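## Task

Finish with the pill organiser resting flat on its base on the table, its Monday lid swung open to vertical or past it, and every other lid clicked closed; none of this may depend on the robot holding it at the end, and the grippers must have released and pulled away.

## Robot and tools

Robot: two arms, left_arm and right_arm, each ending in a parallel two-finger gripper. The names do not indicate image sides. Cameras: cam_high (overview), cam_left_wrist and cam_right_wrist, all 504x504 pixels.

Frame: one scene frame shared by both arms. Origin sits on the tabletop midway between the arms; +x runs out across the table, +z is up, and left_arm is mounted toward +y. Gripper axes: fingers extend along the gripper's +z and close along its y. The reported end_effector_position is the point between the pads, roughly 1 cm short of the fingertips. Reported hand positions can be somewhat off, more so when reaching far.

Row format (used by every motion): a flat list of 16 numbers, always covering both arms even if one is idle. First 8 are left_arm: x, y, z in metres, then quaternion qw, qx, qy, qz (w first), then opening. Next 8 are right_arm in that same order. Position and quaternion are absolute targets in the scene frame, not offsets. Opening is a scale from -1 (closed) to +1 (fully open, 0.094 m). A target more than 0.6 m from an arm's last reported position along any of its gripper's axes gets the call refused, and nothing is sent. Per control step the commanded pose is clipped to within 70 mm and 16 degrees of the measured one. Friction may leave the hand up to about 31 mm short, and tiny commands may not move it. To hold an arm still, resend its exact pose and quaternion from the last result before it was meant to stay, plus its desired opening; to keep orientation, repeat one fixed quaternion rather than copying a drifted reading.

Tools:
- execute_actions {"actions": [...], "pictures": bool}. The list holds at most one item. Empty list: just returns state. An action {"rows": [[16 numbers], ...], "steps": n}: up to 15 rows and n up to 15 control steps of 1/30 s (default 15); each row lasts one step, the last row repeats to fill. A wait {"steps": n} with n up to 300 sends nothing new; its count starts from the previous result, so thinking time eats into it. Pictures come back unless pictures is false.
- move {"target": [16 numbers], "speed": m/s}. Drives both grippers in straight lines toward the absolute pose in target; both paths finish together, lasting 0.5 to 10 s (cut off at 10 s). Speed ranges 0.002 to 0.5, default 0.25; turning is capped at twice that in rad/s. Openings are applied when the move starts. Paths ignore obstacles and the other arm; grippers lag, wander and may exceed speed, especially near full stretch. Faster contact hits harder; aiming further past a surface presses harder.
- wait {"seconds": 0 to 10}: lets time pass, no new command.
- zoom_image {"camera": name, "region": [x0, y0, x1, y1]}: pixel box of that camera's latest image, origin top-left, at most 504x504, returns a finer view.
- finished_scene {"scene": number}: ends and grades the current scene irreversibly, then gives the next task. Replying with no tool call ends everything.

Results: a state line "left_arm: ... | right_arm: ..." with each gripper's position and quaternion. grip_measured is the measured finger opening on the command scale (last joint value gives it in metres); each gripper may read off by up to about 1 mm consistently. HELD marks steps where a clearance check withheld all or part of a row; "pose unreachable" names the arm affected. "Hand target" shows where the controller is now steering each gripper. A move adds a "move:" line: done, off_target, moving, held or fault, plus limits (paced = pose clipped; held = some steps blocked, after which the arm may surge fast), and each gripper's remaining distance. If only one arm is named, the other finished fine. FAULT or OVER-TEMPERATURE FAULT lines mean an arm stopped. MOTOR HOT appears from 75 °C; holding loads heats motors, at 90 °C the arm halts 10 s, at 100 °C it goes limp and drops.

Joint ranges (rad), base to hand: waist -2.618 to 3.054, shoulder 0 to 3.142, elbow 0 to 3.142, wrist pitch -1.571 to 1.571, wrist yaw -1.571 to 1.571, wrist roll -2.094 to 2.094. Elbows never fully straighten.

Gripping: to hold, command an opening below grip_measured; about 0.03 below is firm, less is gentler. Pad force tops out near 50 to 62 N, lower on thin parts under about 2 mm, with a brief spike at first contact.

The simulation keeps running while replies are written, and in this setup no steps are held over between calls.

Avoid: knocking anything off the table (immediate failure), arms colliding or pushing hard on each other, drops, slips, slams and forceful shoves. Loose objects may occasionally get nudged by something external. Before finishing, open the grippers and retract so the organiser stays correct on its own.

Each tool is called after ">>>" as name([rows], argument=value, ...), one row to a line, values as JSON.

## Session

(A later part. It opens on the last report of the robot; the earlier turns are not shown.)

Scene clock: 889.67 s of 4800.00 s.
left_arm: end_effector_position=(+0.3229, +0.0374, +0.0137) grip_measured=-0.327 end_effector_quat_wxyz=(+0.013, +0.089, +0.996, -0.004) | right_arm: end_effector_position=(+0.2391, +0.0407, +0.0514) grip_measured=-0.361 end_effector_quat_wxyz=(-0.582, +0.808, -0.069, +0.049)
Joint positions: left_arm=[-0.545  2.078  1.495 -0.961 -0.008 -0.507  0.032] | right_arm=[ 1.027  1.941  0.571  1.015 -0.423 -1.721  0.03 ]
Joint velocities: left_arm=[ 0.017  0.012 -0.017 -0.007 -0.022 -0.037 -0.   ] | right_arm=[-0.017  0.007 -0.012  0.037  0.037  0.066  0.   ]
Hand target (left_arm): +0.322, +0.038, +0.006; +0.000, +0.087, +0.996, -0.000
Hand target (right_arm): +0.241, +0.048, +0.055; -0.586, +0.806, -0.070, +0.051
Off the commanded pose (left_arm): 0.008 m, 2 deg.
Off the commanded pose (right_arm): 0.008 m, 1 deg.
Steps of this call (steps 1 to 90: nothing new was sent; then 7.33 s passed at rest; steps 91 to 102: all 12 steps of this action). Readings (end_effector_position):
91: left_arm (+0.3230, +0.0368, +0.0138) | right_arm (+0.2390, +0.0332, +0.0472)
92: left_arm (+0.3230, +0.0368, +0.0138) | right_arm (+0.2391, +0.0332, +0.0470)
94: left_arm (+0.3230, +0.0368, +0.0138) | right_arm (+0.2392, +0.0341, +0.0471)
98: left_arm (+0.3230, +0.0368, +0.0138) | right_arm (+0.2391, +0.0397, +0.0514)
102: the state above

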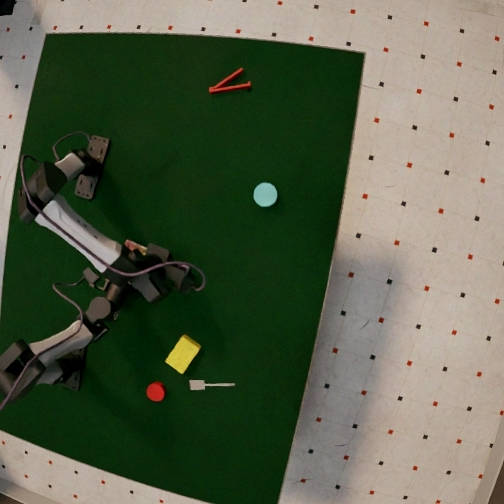

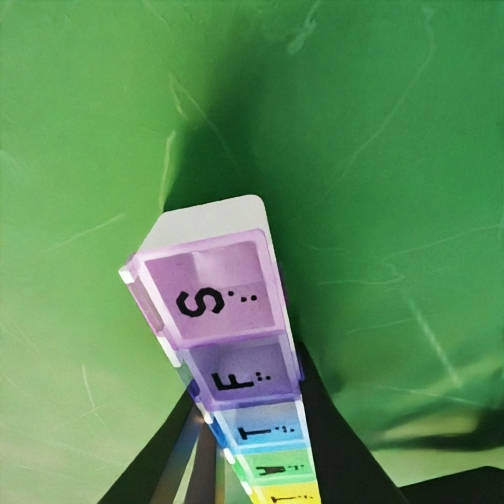

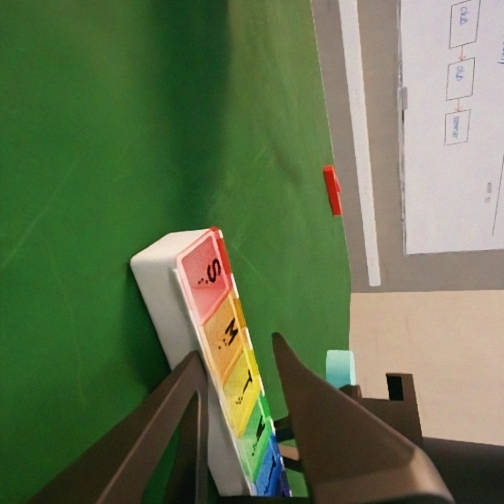

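>>> execute_actions([
  {"rows":[[0.322,0.036,0.004,0,0.087,0.996,0,-0.42,0.240,0.050,0.055,-0.586,0.806,-0.070,0.051,-0.36],[0.322,0.035,0.004,0,0.087,0.996,0,-0.42,0.240,0.052,0.055,-0.586,0.806,-0.070,0.051,-0.36],[0.322,0.034,0.004,0,0.087,0.996,0,-0.42,0.240,0.054,0.056,-0.586,0.806,-0.070,0.051,-0.36],[0.322,0.033,0.004,0,0.087,0.996,0,-0.42,0.240,0.055,0.057,-0.586,0.806,-0.070,0.051,-0.36],[0.322,0.032,0.004,0,0.087,0.996,0,-0.42,0.240,0.056,0.058,-0.586,0.806,-0.070,0.051,-0.36],[0.322,0.032,0.004,0,0.087,0.996,0,-0.42,0.240,0.056,0.060,-0.586,0.806,-0.070,0.051,-0.36],[0.322,0.032,0.004,0,0.087,0.996,0,-0.42,0.240,0.057,0.062,-0.586,0.806,-0.070,0.051,-0.36],[0.322,0.032,0.004,0,0.087,0.996,0,-0.42,0.240,0.057,0.064,-0.586,0.806,-0.070,0.051,-0.36],[0.322,0.032,0.004,0,0.087,0.996,0,-0.42,0.240,0.058,0.066,-0.586,0.806,-0.070,0.051,-0.36],[0.322,0.032,0.004,0,0.087,0.996,0,-0.42,0.240,0.058,0.068,-0.586,0.806,-0.070,0.051,-0.36]],"steps":13},
])

>>> zoom_image(camera="cam_right_wrist", region=[130,200,330,440])

Scene clock: 907.63 s of 4800.00 s.
left_arm: end_effector_position=(+0.3234, +0.0414, +0.0141) grip_measured=-0.327 end_effector_quat_wxyz=(+0.012, +0.092, +0.996, +0.009) | right_arm: end_effector_position=(+0.2399, +0.0467, +0.0522) grip_measured=-0.361 end_effector_quat_wxyz=(-0.572, +0.815, -0.077, +0.048)
Joint positions: left_arm=[-0.545  2.085  1.507 -0.984 -0.028 -0.501  0.032] | right_arm=[ 1.043  1.925  0.603  0.943 -0.395 -1.713  0.03 ]
Joint velocities: left_arm=[-0.007  0.002  0.017 -0.037  0.022  0.022 -0.   ] | right_arm=[-0.002 -0.051  0.032 -0.081  0.022 -0.095  0.   ]
Hand target (left_arm): +0.322, +0.032, +0.004; +0.000, +0.087, +0.996, +0.000
Hand target (right_arm): +0.240, +0.057, +0.069; -0.587, +0.805, -0.070, +0.050
Off the commanded pose (left_arm): 0.014 m, 2 deg.
Off the commanded pose (right_arm): 0.019 m, 2 deg.
Steps of this call (steps 1 to 90: nothing new was sent; then 14.53 s passed at rest; steps 91 to 103: all 13 steps of this action). Readings (end_effector_position):
91: left_arm (+0.3229, +0.0374, +0.0137) | right_arm (+0.2390, +0.0409, +0.0515)
92: left_arm (+0.3229, +0.0375, +0.0137) | right_arm (+0.2390, +0.0413, +0.0516)
94: left_arm (+0.3227, +0.0388, +0.0141) | right_arm (+0.2389, +0.0433, +0.0518)
98: left_arm (+0.3233, +0.0410, +0.0140) | right_arm (+0.2395, +0.0461, +0.0517)
103: the state above

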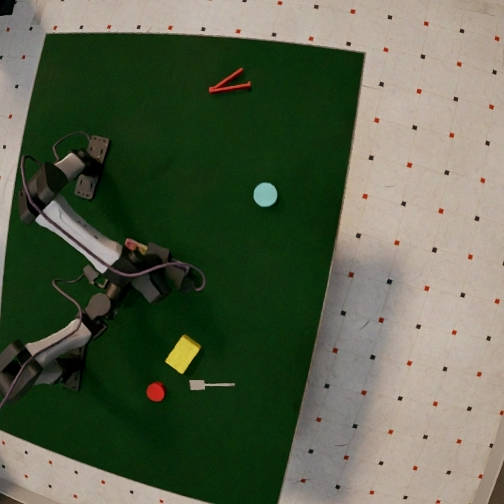

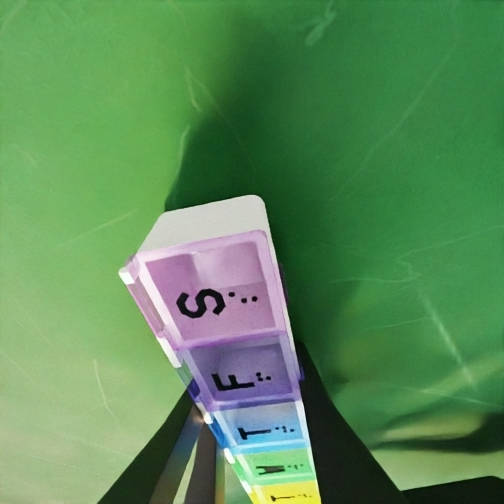

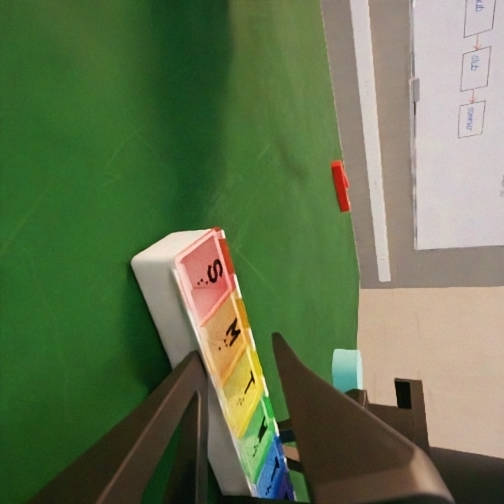

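Region (130, 200, 330, 440) of cam_right_wrist's 504x504 image, scaled by 2.100, with more detail than that image has.

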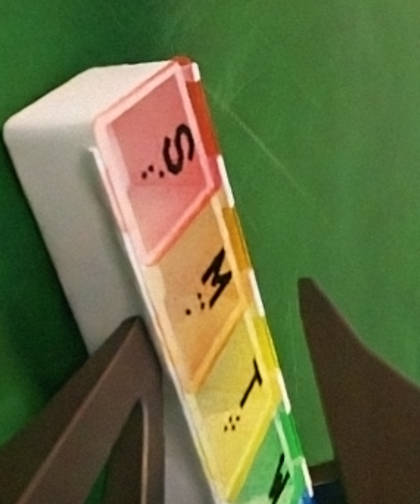

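>>> execute_actions([
  {"rows":[[0.322,0.032,0.004,0,0.087,0.996,0,-0.42,0.240,0.058,0.071,-0.586,0.806,-0.070,0.051,-0.36],[0.322,0.032,0.004,0,0.087,0.996,0,-0.42,0.240,0.058,0.074,-0.586,0.806,-0.070,0.051,-0.36],[0.322,0.032,0.004,0,0.087,0.996,0,-0.42,0.240,0.058,0.077,-0.586,0.806,-0.070,0.051,-0.36],[0.322,0.032,0.004,0,0.087,0.996,0,-0.42,0.240,0.059,0.080,-0.586,0.806,-0.070,0.051,-0.36],[0.322,0.032,0.004,0,0.087,0.996,0,-0.42,0.240,0.060,0.083,-0.586,0.806,-0.070,0.051,-0.36],[0.322,0.032,0.004,0,0.087,0.996,0,-0.42,0.240,0.060,0.086,-0.586,0.806,-0.070,0.051,-0.36]],"steps":9},
])

>>> zoom_image(camera="cam_right_wrist", region=[130,200,330,440])

Scene clock: 917.17 s of 4800.00 s.
left_arm: end_effector_position=(+0.3227, +0.0397, +0.0154) grip_measured=-0.327 end_effector_quat_wxyz=(+0.009, +0.090, +0.996, +0.004) | right_arm: end_effector_position=(+0.2389, +0.0448, +0.0585) grip_measured=-0.361 end_effector_quat_wxyz=(-0.557, +0.825, -0.085, +0.045)
Joint positions: left_arm=[-0.545  2.085  1.513 -0.989 -0.017 -0.504  0.032] | right_arm=[ 1.048  1.863  0.616  0.83  -0.382 -1.712  0.03 ]
Joint velocities: left_arm=[ 0.012  0.017  0.002  0.066  0.095 -0.051 -0.   ] | right_arm=[ 0.027 -0.09   0.017 -0.183 -0.007  0.051 -0.001]
Hand target (left_arm): +0.322, +0.032, +0.004; +0.000, +0.087, +0.996, +0.000
Hand target (right_arm): +0.239, +0.058, +0.087; -0.586, +0.806, -0.070, +0.050
Off the commanded pose (left_arm): 0.014 m, 1 deg.
Off the commanded pose (right_arm): 0.031 m, 4 deg.
Steps of this call (steps 1 to 90: nothing new was sent; then 6.23 s passed at rest; steps 91 to 99: all 9 steps of this action). Readings (end_effector_position):
91: left_arm (+0.3234, +0.0414, +0.0142) | right_arm (+0.2398, +0.0466, +0.0521)
92: left_arm (+0.3234, +0.0414, +0.0142) | right_arm (+0.2397, +0.0463, +0.0525)
94: left_arm (+0.3232, +0.0412, +0.0142) | right_arm (+0.2393, +0.0458, +0.0550)
98: left_arm (+0.3230, +0.0399, +0.0154) | right_arm (+0.2391, +0.0450, +0.0586)
99: the state above

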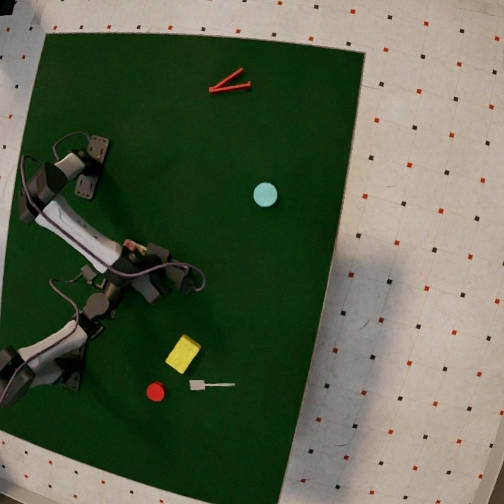

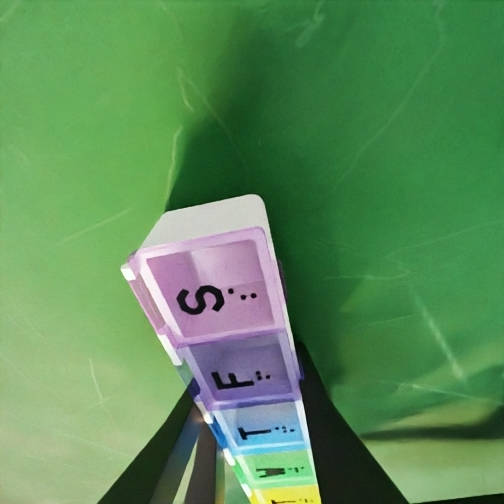

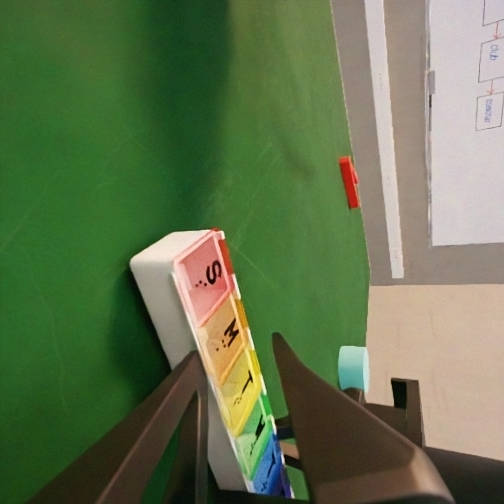

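Region (130, 200, 330, 440) of cam_right_wrist's 504x504 image, scaled by 2.100, with more detail than that image has.

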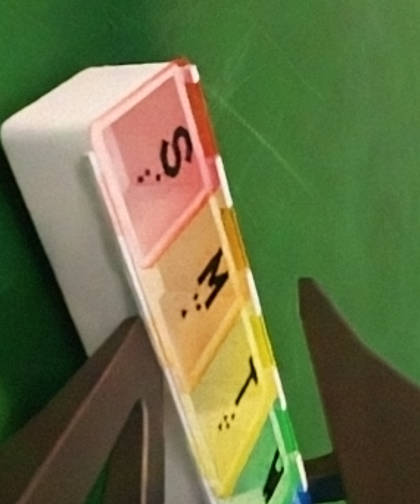

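>>> move(target=[0.322,0.036,0.012,0,0.087,0.996,0,-0.42,0.238,0.015,0.048,-0.586,0.806,-0.070,0.051,-0.36], speed=0.08)

>>> move(target=[0.322,0.038,0.016,0,0.087,0.996,0,0.1,0.238,0.005,0.050,-0.586,0.806,-0.070,0.051,-0.36], speed=0.08)

>>> move(target=[0.278,0.046,0.020,-0.130,0.086,0.987,0.011,0.1,0.238,0.005,0.050,-0.586,0.806,-0.070,0.051,-0.36], speed=0.08)

Scene clock: 954.00 s of 4800.00 s.
left_arm: end_effector_position=(+0.3216, +0.0386, +0.0154) grip_measured=-0.327 end_effector_quat_wxyz=(+0.006, +0.090, +0.996, +0.001) | right_arm: end_effector_position=(+0.2384, +0.0187, +0.0501) grip_measured=-0.361 end_effector_quat_wxyz=(-0.584, +0.807, -0.073, +0.050)
Joint positions: left_arm=[-0.545  2.085  1.513 -0.99  -0.008 -0.505  0.032] | right_arm=[ 0.985  1.91   0.493  1.061 -0.458 -1.728  0.03 ]
Joint velocities: left_arm=[-0.002  0.002 -0.012 -0.095 -0.022 -0.007  0.   ] | right_arm=[ 0.002 -0.007 -0.002 -0.007 -0.095 -0.022 -0.001]
Hand target (left_arm): +0.322, +0.036, +0.012; +0.000, +0.087, +0.996, -0.000
Hand target (right_arm): +0.238, +0.015, +0.047; -0.585, +0.807, -0.069, +0.051
Off the commanded pose (left_arm): 0.004 m, 1 deg.
Off the commanded pose (right_arm): 0.004 m, 0 deg.
After step 90, 32.63 s passed at rest.
move: done

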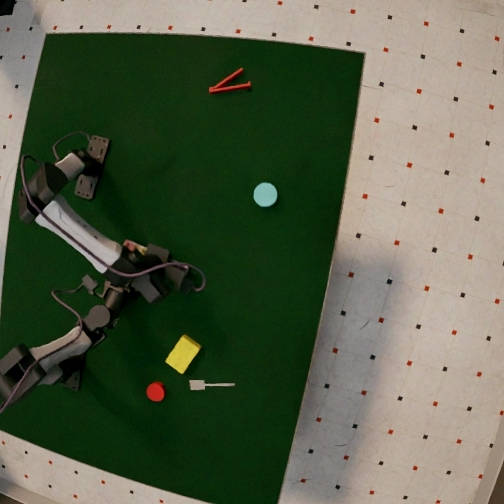

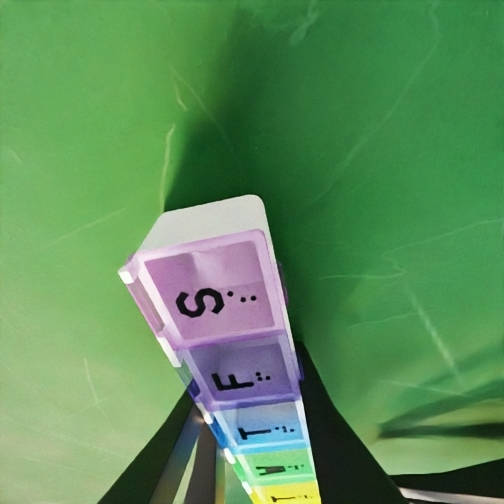

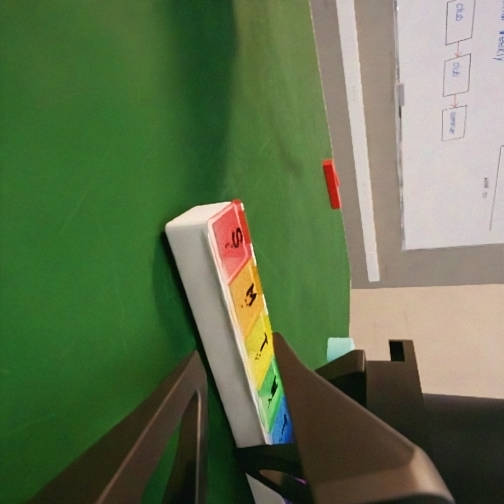

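Scene clock: 954.73 s of 4800.00 s.
left_arm: end_effector_position=(+0.3216, +0.0386, +0.0154) grip_measured=+0.097 end_effector_quat_wxyz=(+0.006, +0.090, +0.996, +0.001) | right_arm: end_effector_position=(+0.2376, +0.0077, +0.0418) grip_measured=-0.361 end_effector_quat_wxyz=(-0.576, +0.813, -0.078, +0.044)
Joint positions: left_arm=[-0.545  2.085  1.513 -0.99  -0.008 -0.505  0.052] | right_arm=[ 0.963  1.91   0.463  1.063 -0.478 -1.734  0.03 ]
Joint velocities: left_arm=[-0.007 -0.012 -0.017 -0.037  0.037  0.066  0.   ] | right_arm=[ 0.002  0.007  0.007 -0.007 -0.037 -0.066  0.   ]
Hand target (left_arm): +0.322, +0.038, +0.016; +0.000, +0.087, +0.996, -0.000
Hand target (right_arm): +0.238, +0.005, +0.049; -0.585, +0.806, -0.070, +0.051
Off the commanded pose (left_arm): 0.001 m, 1 deg.
Off the commanded pose (right_arm): 0.009 m, 2 deg.
move: done

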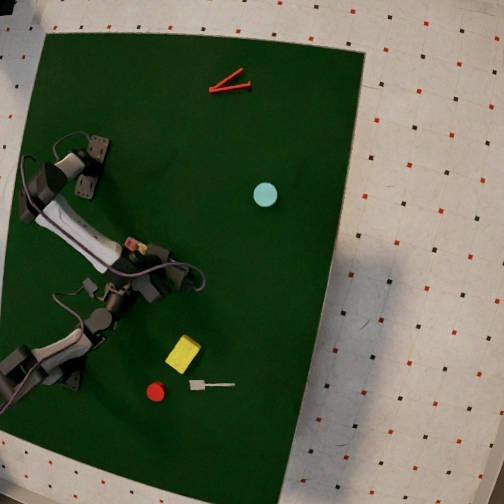

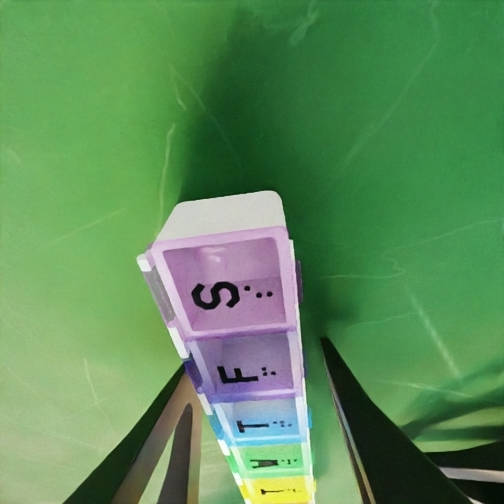

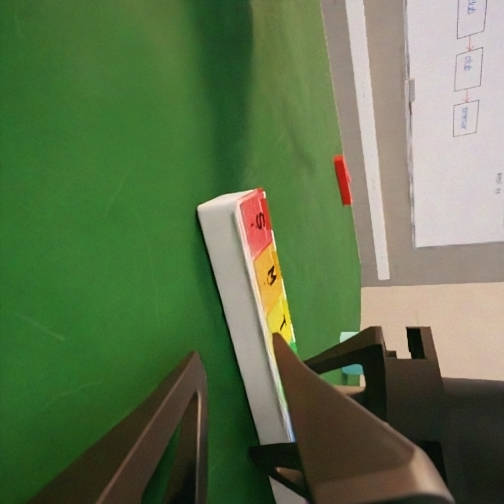

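Scene clock: 956.87 s of 4800.00 s.
left_arm: end_effector_position=(+0.2797, +0.0444, +0.0275) grip_measured=+0.097 end_effector_quat_wxyz=(-0.114, +0.085, +0.990, +0.005) | right_arm: end_effector_position=(+0.2373, +0.0078, +0.0419) grip_measured=-0.361 end_effector_quat_wxyz=(-0.576, +0.813, -0.078, +0.043)
Joint positions: left_arm=[-0.545  2.127  1.606 -1.244  0.12  -0.502  0.052] | right_arm=[ 0.963  1.91   0.463  1.063 -0.48  -1.734  0.03 ]
Joint velocities: left_arm=[-0.012 -0.027  0.002 -0.037 -0.022 -0.066 -0.   ] | right_arm=[ 0.002  0.002 -0.007  0.022 -0.007  0.022 -0.001]
Hand target (left_arm): +0.278, +0.045, +0.021; -0.130, +0.085, +0.988, +0.010
Hand target (right_arm): +0.238, +0.005, +0.050; -0.586, +0.806, -0.070, +0.051
Off the commanded pose (left_arm): 0.008 m, 2 deg.
Off the commanded pose (right_arm): 0.009 m, 2 deg.
move: done

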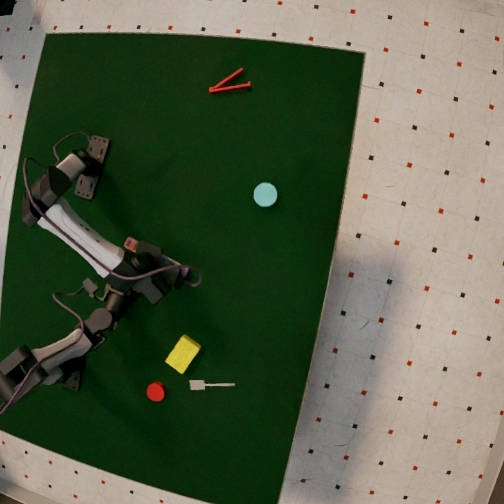

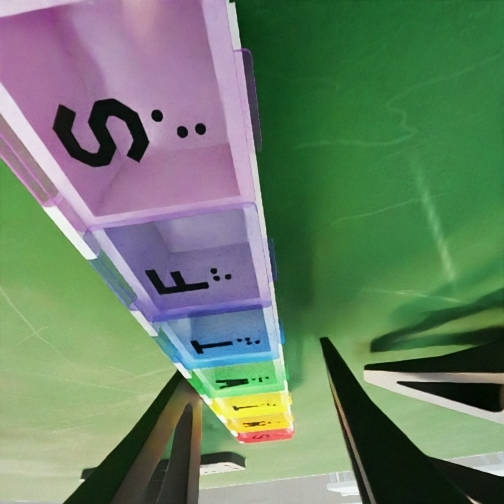

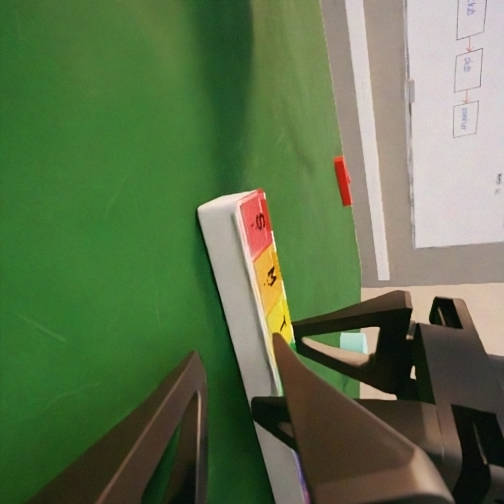

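>>> execute_actions([
  {"rows":[[0.277,0.049,0.016,-0.130,0.086,0.987,0.011,0.1,0.238,0.005,0.052,-0.586,0.806,-0.070,0.051,-0.36],[0.277,0.051,0.013,-0.130,0.086,0.987,0.011,0.1,0.238,0.005,0.052,-0.586,0.806,-0.070,0.051,-0.36],[0.277,0.052,0.010,-0.130,0.086,0.987,0.011,0.1,0.238,0.005,0.052,-0.586,0.806,-0.070,0.051,-0.36],[0.277,0.053,0.008,-0.130,0.086,0.987,0.011,0.1,0.238,0.005,0.052,-0.586,0.806,-0.070,0.051,-0.36]],"steps":15},
])

Scene clock: 965.97 s of 4800.00 s.
left_arm: end_effector_position=(+0.2784, +0.0479, +0.0223) grip_measured=+0.097 end_effector_quat_wxyz=(-0.117, +0.088, +0.989, +0.005) | right_arm: end_effector_position=(+0.2379, +0.0087, +0.0482) grip_measured=-0.361 end_effector_quat_wxyz=(-0.582, +0.809, -0.075, +0.046)
Joint positions: left_arm=[-0.539  2.127  1.583 -1.228  0.121 -0.489  0.052] | right_arm=[ 0.963  1.893  0.463  1.063 -0.481 -1.734  0.03 ]
Joint velocities: left_arm=[-0.017  0.002 -0.002 -0.051 -0.022  0.022 -0.001] | right_arm=[-0.002  0.007  0.002 -0.022 -0.007  0.007  0.001]
Hand target (left_arm): +0.277, +0.053, +0.009; -0.130, +0.086, +0.988, +0.011
Hand target (right_arm): +0.238, +0.005, +0.052; -0.586, +0.806, -0.070, +0.051
Off the commanded pose (left_arm): 0.015 m, 2 deg.
Off the commanded pose (right_arm): 0.005 m, 1 deg.
Steps of this call (steps 1 to 90: nothing new was sent; then 5.60 s passed at rest; steps 91 to 105: all 15 steps of this action). Readings (end_effector_position):
91: left_arm (+0.2794, +0.0445, +0.0276) | right_arm (+0.2373, +0.0079, +0.0425)
92: left_arm (+0.2794, +0.0445, +0.0276) | right_arm (+0.2375, +0.0081, +0.0438)
94: left_arm (+0.2791, +0.0449, +0.0260) | right_arm (+0.2378, +0.0085, +0.0467)
98: left_arm (+0.2771, +0.0483, +0.0227) | right_arm (+0.2379, +0.0087, +0.0482)
105: the state above

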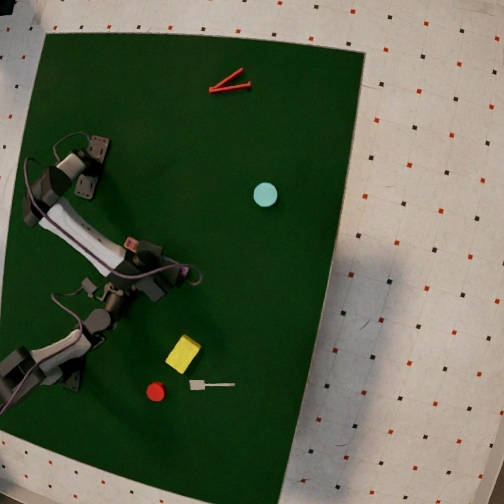

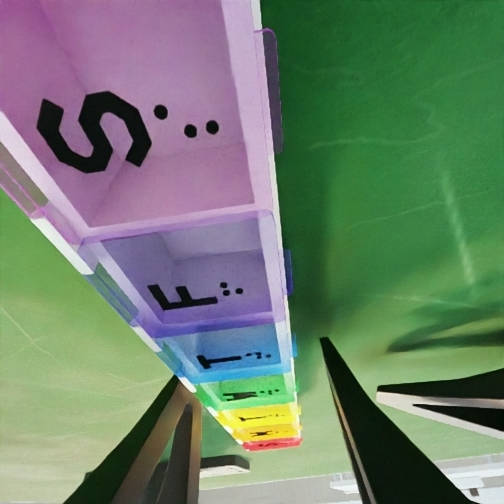

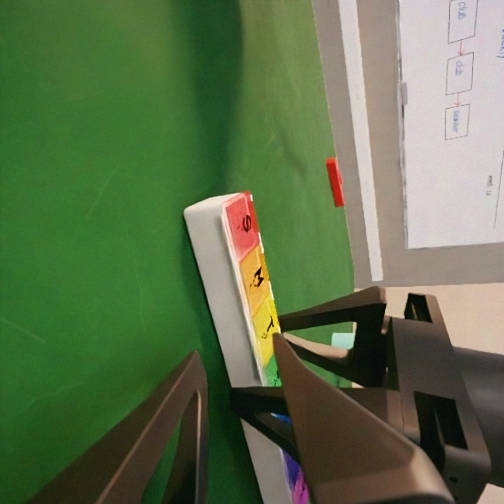

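>>> execute_actions([
  {"rows":[[0.277,0.053,0.004,-0.130,0.086,0.987,0.011,0.1,0.238,0.005,0.052,-0.586,0.806,-0.070,0.051,-0.36],[0.277,0.053,0.000,-0.130,0.086,0.987,0.011,0.1,0.238,0.005,0.052,-0.586,0.806,-0.070,0.051,-0.36],[0.277,0.053,0.000,-0.130,0.086,0.987,0.011,0.1,0.238,0.005,0.052,-0.586,0.806,-0.070,0.051,-0.36],[0.277,0.053,0.000,-0.130,0.086,0.987,0.011,0.1,0.238,0.005,0.052,-0.586,0.806,-0.070,0.051,-0.36],[0.277,0.053,0.000,-0.130,0.086,0.987,0.011,0.1,0.238,0.005,0.052,-0.586,0.806,-0.070,0.051,-0.36],[0.277,0.053,0.000,-0.130,0.086,0.987,0.011,0.1,0.238,0.005,0.052,-0.586,0.806,-0.070,0.051,-0.36],[0.277,0.053,0.000,-0.130,0.086,0.987,0.011,0.1,0.238,0.005,0.052,-0.586,0.806,-0.070,0.051,-0.36],[0.277,0.053,0.000,-0.130,0.086,0.987,0.011,-0.42,0.238,0.005,0.052,-0.586,0.806,-0.070,0.051,-0.36]],"steps":15},
])

Scene clock: 978.60 s of 4800.00 s.
left_arm: end_effector_position=(+0.2790, +0.0472, +0.0181) grip_measured=-0.316 end_effector_quat_wxyz=(-0.113, +0.090, +0.989, +0.002) | right_arm: end_effector_position=(+0.2379, +0.0087, +0.0482) grip_measured=-0.361 end_effector_quat_wxyz=(-0.582, +0.809, -0.075, +0.046)
Joint positions: left_arm=[-0.539  2.127  1.567 -1.203  0.122 -0.487  0.032] | right_arm=[ 0.963  1.893  0.463  1.063 -0.481 -1.734  0.03 ]
Joint velocities: left_arm=[-0.002 -0.022  0.007 -0.051  0.022 -0.022 -0.001] | right_arm=[ 0.007 -0.007  0.002 -0.095  0.007  0.037 -0.   ]
Hand target (left_arm): +0.277, +0.053, +0.001; -0.130, +0.086, +0.988, +0.011
Hand target (right_arm): +0.238, +0.005, +0.052; -0.586, +0.806, -0.070, +0.051
Off the commanded pose (left_arm): 0.019 m, 2 deg.
Off the commanded pose (right_arm): 0.005 m, 1 deg.
Steps of this call (steps 1 to 90: nothing new was sent; then 9.13 s passed at rest; steps 91 to 105: all 15 steps of this action). Readings (end_effector_position):
91: left_arm (+0.2789, +0.0475, +0.0222) | right_arm (+0.2379, +0.0087, +0.0482)
92: left_arm (+0.2793, +0.0472, +0.0215) | right_arm (+0.2379, +0.0087, +0.0482)
94: left_arm (+0.2791, +0.0473, +0.0196) | right_arm (+0.2379, +0.0087, +0.0482)
98: left_arm (+0.2785, +0.0478, +0.0182) | right_arm (+0.2379, +0.0087, +0.0482)
105: the state above

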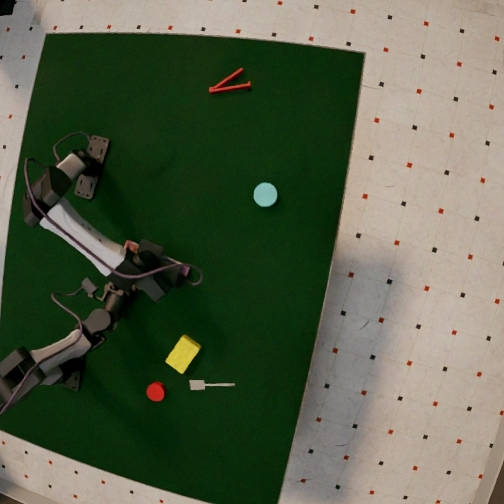

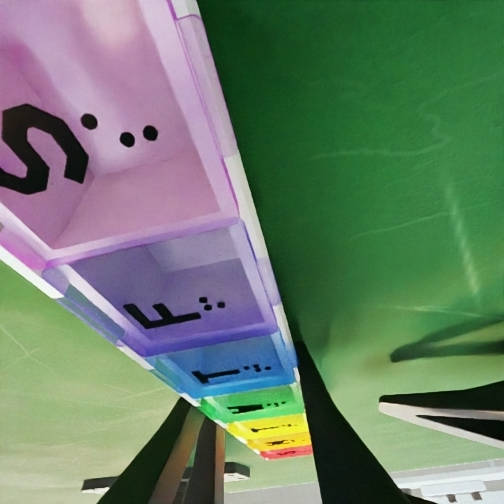

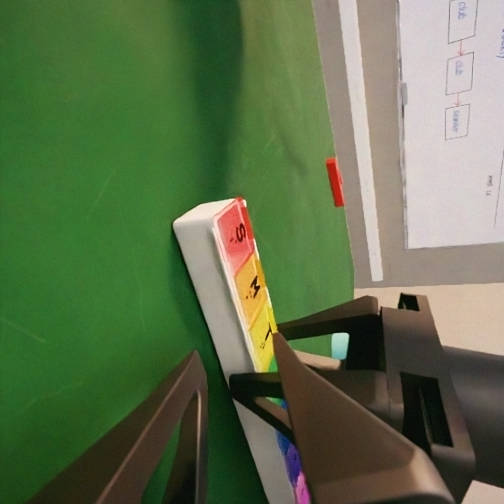

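>>> execute_actions([
  {"rows":[[0.277,0.050,0.004,-0.130,0.086,0.987,0.011,-0.42,0.239,0.010,0.052,-0.586,0.806,-0.070,0.051,-0.36],[0.277,0.050,0.004,-0.130,0.086,0.987,0.011,-0.42,0.239,0.013,0.052,-0.586,0.806,-0.070,0.051,-0.36],[0.277,0.050,0.004,-0.130,0.086,0.987,0.011,-0.42,0.239,0.016,0.052,-0.586,0.806,-0.070,0.051,-0.36],[0.277,0.050,0.004,-0.130,0.086,0.987,0.011,-0.42,0.239,0.019,0.052,-0.586,0.806,-0.070,0.051,-0.36],[0.277,0.050,0.004,-0.130,0.086,0.987,0.011,-0.42,0.239,0.022,0.052,-0.586,0.806,-0.070,0.051,-0.36],[0.277,0.050,0.004,-0.130,0.086,0.987,0.011,-0.42,0.239,0.025,0.052,-0.586,0.806,-0.070,0.051,-0.36],[0.277,0.050,0.004,-0.130,0.086,0.987,0.011,-0.42,0.239,0.028,0.052,-0.586,0.806,-0.070,0.051,-0.36],[0.277,0.050,0.004,-0.130,0.086,0.987,0.011,-0.42,0.239,0.031,0.052,-0.586,0.806,-0.070,0.051,-0.36],[0.277,0.050,0.004,-0.130,0.086,0.987,0.011,-0.42,0.239,0.034,0.052,-0.586,0.806,-0.070,0.051,-0.36],[0.277,0.050,0.004,-0.130,0.086,0.987,0.011,-0.42,0.239,0.036,0.052,-0.586,0.806,-0.070,0.051,-0.36],[0.277,0.050,0.004,-0.130,0.086,0.987,0.011,-0.42,0.239,0.038,0.052,-0.586,0.806,-0.070,0.051,-0.36]],"steps":15},
])

>>> zoom_image(camera="cam_right_wrist", region=[130,200,330,440])

Scene clock: 992.77 s of 4800.00 s.
left_arm: end_effector_position=(+0.2790, +0.0472, +0.0181) grip_measured=-0.316 end_effector_quat_wxyz=(-0.113, +0.090, +0.989, +0.002) | right_arm: end_effector_position=(+0.2364, +0.0334, +0.0539) grip_measured=-0.361 end_effector_quat_wxyz=(-0.589, +0.804, -0.063, +0.050)
Joint positions: left_arm=[-0.539  2.127  1.567 -1.203  0.122 -0.487  0.032] | right_arm=[ 1.016  1.929  0.536  1.053 -0.442 -1.726  0.03 ]
Joint velocities: left_arm=[-0.002 -0.017 -0.007 -0.022  0.037 -0.007  0.   ] | right_arm=[ 0.017 -0.007 -0.002 -0.007  0.125  0.007 -0.   ]
Hand target (left_arm): +0.277, +0.050, +0.005; -0.130, +0.086, +0.988, +0.011
Hand target (right_arm): +0.239, +0.038, +0.053; -0.587, +0.805, -0.070, +0.050
Off the commanded pose (left_arm): 0.014 m, 2 deg.
Off the commanded pose (right_arm): 0.006 m, 1 deg.
Steps of this call (steps 1 to 90: nothing new was sent; then 10.67 s passed at rest; steps 91 to 105: all 15 steps of this action). Readings (end_effector_position):
91: left_arm (+0.2790, +0.0472, +0.0181) | right_arm (+0.2379, +0.0087, +0.0482)
92: left_arm (+0.2790, +0.0472, +0.0181) | right_arm (+0.2379, +0.0087, +0.0482)
94: left_arm (+0.2790, +0.0472, +0.0181) | right_arm (+0.2375, +0.0094, +0.0484)
98: left_arm (+0.2790, +0.0472, +0.0181) | right_arm (+0.2360, +0.0194, +0.0514)
105: the state above

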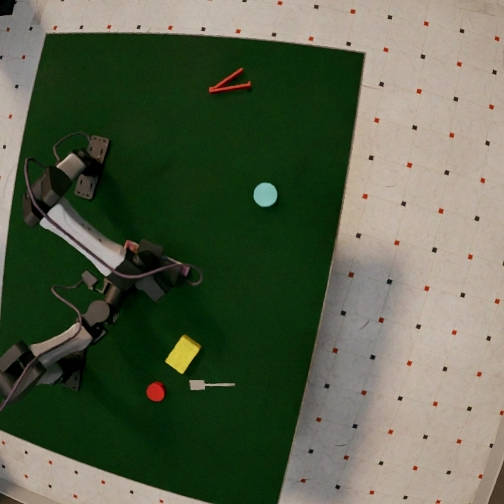

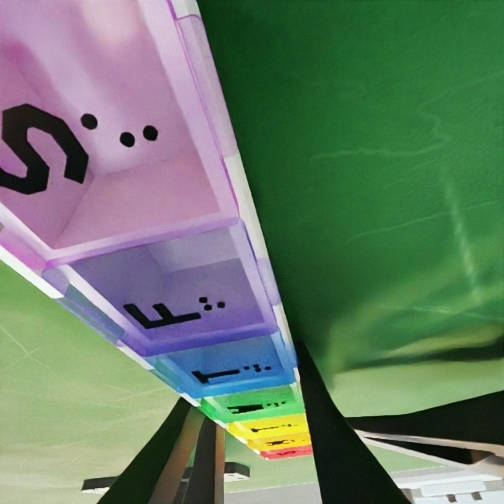

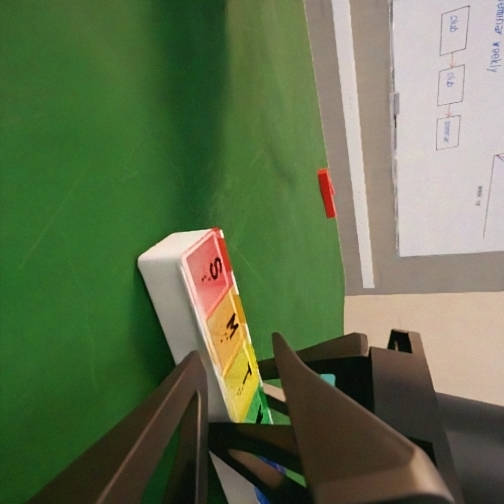

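Region (130, 200, 330, 440) of cam_right_wrist's 504x504 image, scaled by 2.100, with more detail than that image has.

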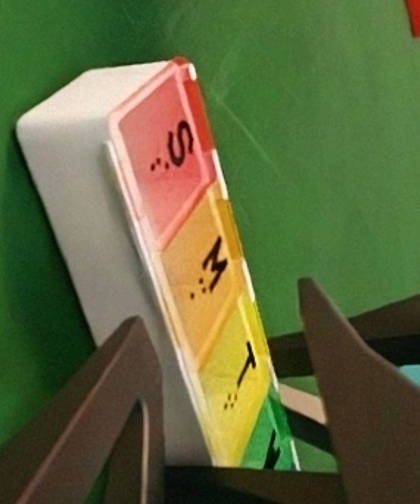

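>>> execute_actions([
  {"rows":[[0.277,0.050,0.004,-0.130,0.086,0.987,0.011,-0.42,0.240,0.034,0.050,-0.586,0.806,-0.070,0.051,-0.36],[0.277,0.050,0.004,-0.130,0.086,0.987,0.011,-0.42,0.240,0.034,0.048,-0.586,0.806,-0.070,0.051,-0.36],[0.277,0.050,0.004,-0.130,0.086,0.987,0.011,-0.42,0.240,0.034,0.046,-0.586,0.806,-0.070,0.051,-0.36],[0.277,0.050,0.004,-0.130,0.086,0.987,0.011,-0.42,0.240,0.034,0.045,-0.586,0.806,-0.070,0.051,-0.36]],"steps":12},
], pictures=false)

Scene clock: 999.83 s of 4800.00 s.
left_arm: end_effector_position=(+0.2790, +0.0472, +0.0181) grip_measured=-0.316 end_effector_quat_wxyz=(-0.113, +0.090, +0.989, +0.002) | right_arm: end_effector_position=(+0.2363, +0.0313, +0.0395) grip_measured=-0.361 end_effector_quat_wxyz=(-0.577, +0.813, -0.072, +0.045)
Joint positions: left_arm=[-0.539  2.127  1.567 -1.203  0.122 -0.487  0.032] | right_arm=[ 1.016  1.964  0.536  1.054 -0.434 -1.724  0.03 ]
Joint velocities: left_arm=[-0.007 -0.002 -0.007 -0.007 -0.007  0.007 -0.001] | right_arm=[ 0.012  0.002 -0.007 -0.037  0.022  0.007 -0.001]
Hand target (left_arm): +0.277, +0.050, +0.005; -0.130, +0.086, +0.988, +0.011
Hand target (right_arm): +0.240, +0.034, +0.045; -0.586, +0.806, -0.070, +0.051
Off the commanded pose (left_arm): 0.014 m, 2 deg.
Off the commanded pose (right_arm): 0.007 m, 1 deg.
Steps of this call (steps 1 to 90: nothing new was sent; then 3.67 s passed at rest; steps 91 to 102: all 12 steps of this action). Readings (end_effector_position):
91: left_arm (+0.2790, +0.0472, +0.0181) | right_arm (+0.2374, +0.0327, +0.0519)
92: left_arm (+0.2790, +0.0472, +0.0181) | right_arm (+0.2373, +0.0327, +0.0513)
94: left_arm (+0.2790, +0.0472, +0.0181) | right_arm (+0.2371, +0.0324, +0.0475)
98: left_arm (+0.2790, +0.0472, +0.0181) | right_arm (+0.2363, +0.0313, +0.0396)
102: the state above

>>> execute_actions([
  {"rows":[[0.277,0.050,0.004,-0.130,0.086,0.987,0.011,-0.42,0.240,0.034,0.048,-0.586,0.806,-0.070,0.051,-0.36],[0.277,0.050,0.004,-0.130,0.086,0.987,0.011,-0.42,0.240,0.034,0.050,-0.586,0.806,-0.070,0.051,-0.36],[0.277,0.050,0.004,-0.130,0.086,0.987,0.011,-0.42,0.240,0.035,0.052,-0.586,0.806,-0.070,0.051,-0.36],[0.277,0.050,0.004,-0.130,0.086,0.987,0.011,-0.42,0.240,0.036,0.053,-0.586,0.806,-0.070,0.051,-0.36],[0.277,0.050,0.004,-0.130,0.086,0.987,0.011,-0.42,0.240,0.037,0.053,-0.586,0.806,-0.070,0.051,-0.36],[0.277,0.050,0.004,-0.130,0.086,0.987,0.011,-0.42,0.240,0.038,0.053,-0.586,0.806,-0.070,0.051,-0.36],[0.277,0.050,0.004,-0.130,0.086,0.987,0.011,-0.42,0.240,0.039,0.053,-0.586,0.806,-0.070,0.051,-0.36],[0.277,0.050,0.004,-0.130,0.086,0.987,0.011,-0.42,0.240,0.040,0.053,-0.586,0.806,-0.070,0.051,-0.36],[0.277,0.050,0.004,-0.130,0.086,0.987,0.011,-0.42,0.240,0.041,0.053,-0.586,0.806,-0.070,0.051,-0.36],[0.277,0.050,0.004,-0.130,0.086,0.987,0.011,-0.42,0.240,0.042,0.053,-0.586,0.806,-0.070,0.051,-0.36],[0.277,0.050,0.004,-0.130,0.086,0.987,0.011,-0.42,0.240,0.043,0.053,-0.586,0.806,-0.070,0.051,-0.36],[0.277,0.050,0.004,-0.130,0.086,0.987,0.011,-0.42,0.240,0.044,0.053,-0.586,0.806,-0.070,0.051,-0.36]],"steps":15},
])

>>> zoom_image(camera="cam_right_wrist", region=[130,200,330,440])

Scene clock: 1013.77 s of 4800.00 s.
left_arm: end_effector_position=(+0.2790, +0.0472, +0.0181) grip_measured=-0.316 end_effector_quat_wxyz=(-0.113, +0.090, +0.989, +0.002) | right_arm: end_effector_position=(+0.2382, +0.0372, +0.0477) grip_measured=-0.361 end_effector_quat_wxyz=(-0.582, +0.809, -0.069, +0.049)
Joint positions: left_arm=[-0.539  2.127  1.567 -1.203  0.122 -0.487  0.032] | right_arm=[ 1.023  1.95   0.557  1.037 -0.427 -1.723  0.03 ]
Joint velocities: left_arm=[-0.007 -0.002  0.007 -0.081 -0.007  0.022 -0.   ] | right_arm=[ 0.032 -0.017  0.037  0.007  0.007  0.037  0.001]
Hand target (left_arm): +0.277, +0.050, +0.005; -0.130, +0.086, +0.988, +0.011
Hand target (right_arm): +0.240, +0.043, +0.054; -0.586, +0.806, -0.070, +0.051
Off the commanded pose (left_arm): 0.014 m, 2 deg.
Off the commanded pose (right_arm): 0.009 m, 1 deg.
Steps of this call (steps 1 to 90: nothing new was sent; then 10.43 s passed at rest; steps 91 to 105: all 15 steps of this action). Readings (end_effector_position):
91: left_arm (+0.2790, +0.0472, +0.0181) | right_arm (+0.2363, +0.0313, +0.0395)
92: left_arm (+0.2790, +0.0472, +0.0181) | right_arm (+0.2363, +0.0313, +0.0395)
94: left_arm (+0.2790, +0.0472, +0.0181) | right_arm (+0.2363, +0.0312, +0.0405)
98: left_arm (+0.2790, +0.0472, +0.0181) | right_arm (+0.2366, +0.0316, +0.0436)
105: the state above

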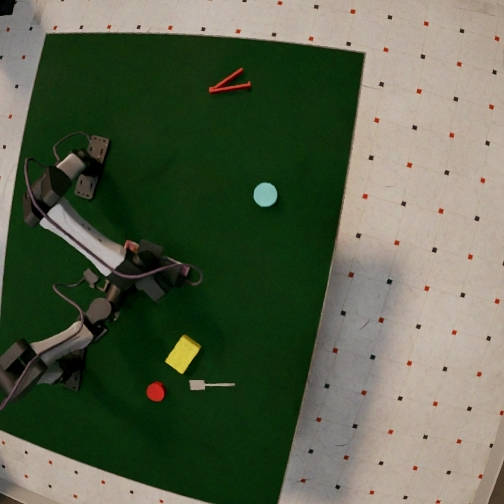

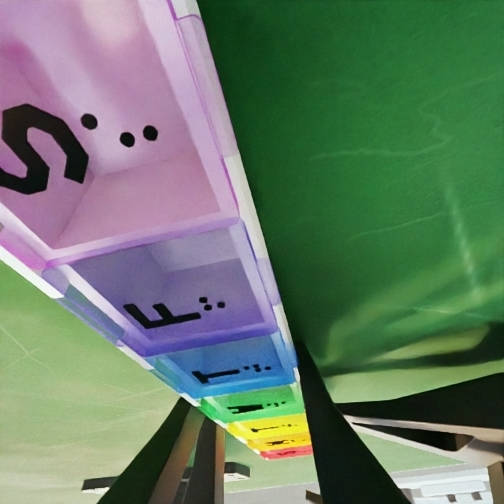

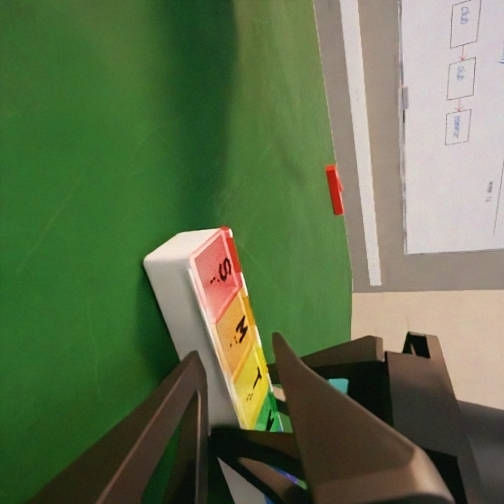

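Region (130, 200, 330, 440) of cam_right_wrist's 504x504 image, scaled by 2.100, with more detail than that image has.

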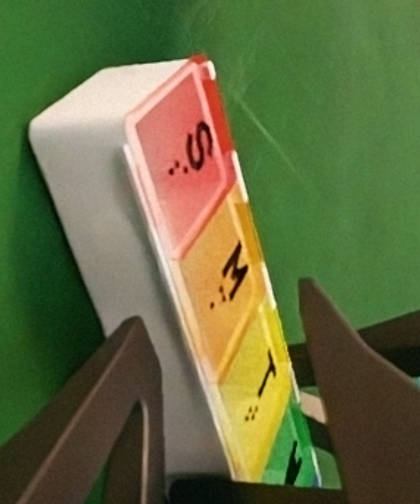

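Continue forward, then press and lift.

>>> execute_actions([
  {"rows":[[0.277,0.050,0.004,-0.130,0.086,0.987,0.011,-0.42,0.240,0.045,0.053,-0.586,0.806,-0.070,0.051,-0.36],[0.277,0.050,0.004,-0.130,0.086,0.987,0.011,-0.42,0.240,0.046,0.053,-0.586,0.806,-0.070,0.051,-0.36],[0.277,0.050,0.004,-0.130,0.086,0.987,0.011,-0.42,0.240,0.047,0.053,-0.586,0.806,-0.070,0.051,-0.36],[0.277,0.050,0.004,-0.130,0.086,0.987,0.011,-0.42,0.240,0.048,0.053,-0.586,0.806,-0.070,0.051,-0.36],[0.277,0.050,0.004,-0.130,0.086,0.987,0.011,-0.42,0.240,0.049,0.053,-0.586,0.806,-0.070,0.051,-0.36],[0.277,0.050,0.004,-0.130,0.086,0.987,0.011,-0.42,0.240,0.050,0.053,-0.586,0.806,-0.070,0.051,-0.36],[0.277,0.050,0.004,-0.130,0.086,0.987,0.011,-0.42,0.240,0.051,0.053,-0.586,0.806,-0.070,0.051,-0.36],[0.277,0.050,0.004,-0.130,0.086,0.987,0.011,-0.42,0.240,0.052,0.053,-0.586,0.806,-0.070,0.051,-0.36]],"steps":12},
])

>>> zoom_image(camera="cam_right_wrist", region=[130,200,330,440])

Scene clock: 1032.40 s of 4800.00 s.
left_arm: end_effector_position=(+0.2793, +0.0488, +0.0181) grip_measured=-0.316 end_effector_quat_wxyz=(-0.112, +0.091, +0.989, +0.007) | right_arm: end_effector_position=(+0.2389, +0.0432, +0.0497) grip_measured=-0.361 end_effector_quat_wxyz=(-0.581, +0.809, -0.071, +0.050)
Joint positions: left_arm=[-0.539  2.127  1.567 -1.206  0.113 -0.485  0.032] | right_arm=[ 1.035  1.95   0.579  1.016 -0.412 -1.717  0.03 ]
Joint velocities: left_arm=[ 0.002  0.007 -0.022  0.037  0.066 -0.022  0.001] | right_arm=[ 0.007  0.007 -0.002 -0.051  0.007 -0.081  0.001]
Hand target (left_arm): +0.277, +0.050, +0.005; -0.130, +0.086, +0.988, +0.011
Hand target (right_arm): +0.240, +0.052, +0.054; -0.586, +0.805, -0.070, +0.050
Off the commanded pose (left_arm): 0.014 m, 2 deg.
Off the commanded pose (right_arm): 0.009 m, 1 deg.
Steps of this call (steps 1 to 90: nothing new was sent; then 15.23 s passed at rest; steps 91 to 102: all 12 steps of this action). Readings (end_effector_position):
91: left_arm (+0.2790, +0.0472, +0.0181) | right_arm (+0.2384, +0.0374, +0.0472)
92: left_arm (+0.2790, +0.0472, +0.0181) | right_arm (+0.2385, +0.0373, +0.0471)
94: left_arm (+0.2790, +0.0472, +0.0181) | right_arm (+0.2385, +0.0384, +0.0476)
98: left_arm (+0.2791, +0.0481, +0.0181) | right_arm (+0.2386, +0.0425, +0.0498)
102: the state above

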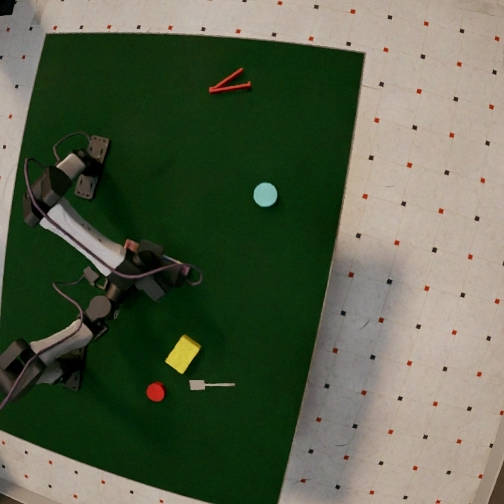

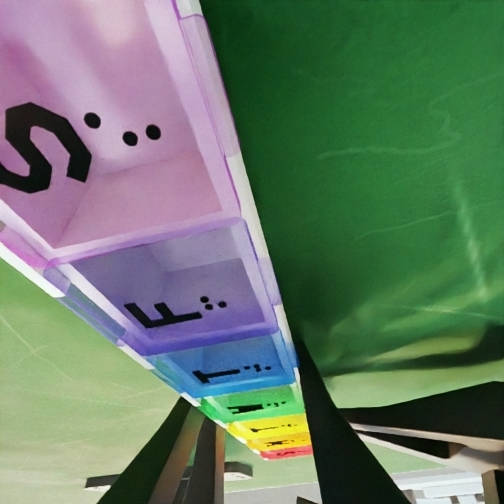

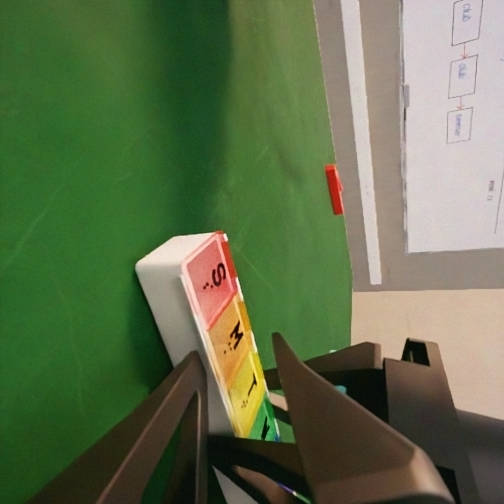

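Region (130, 200, 330, 440) of cam_right_wrist's 504x504 image, scaled by 2.100, with more detail than that image has.

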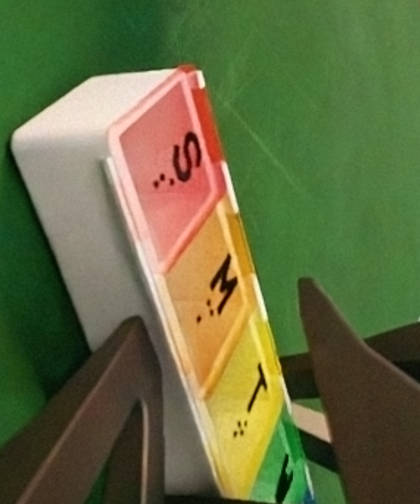

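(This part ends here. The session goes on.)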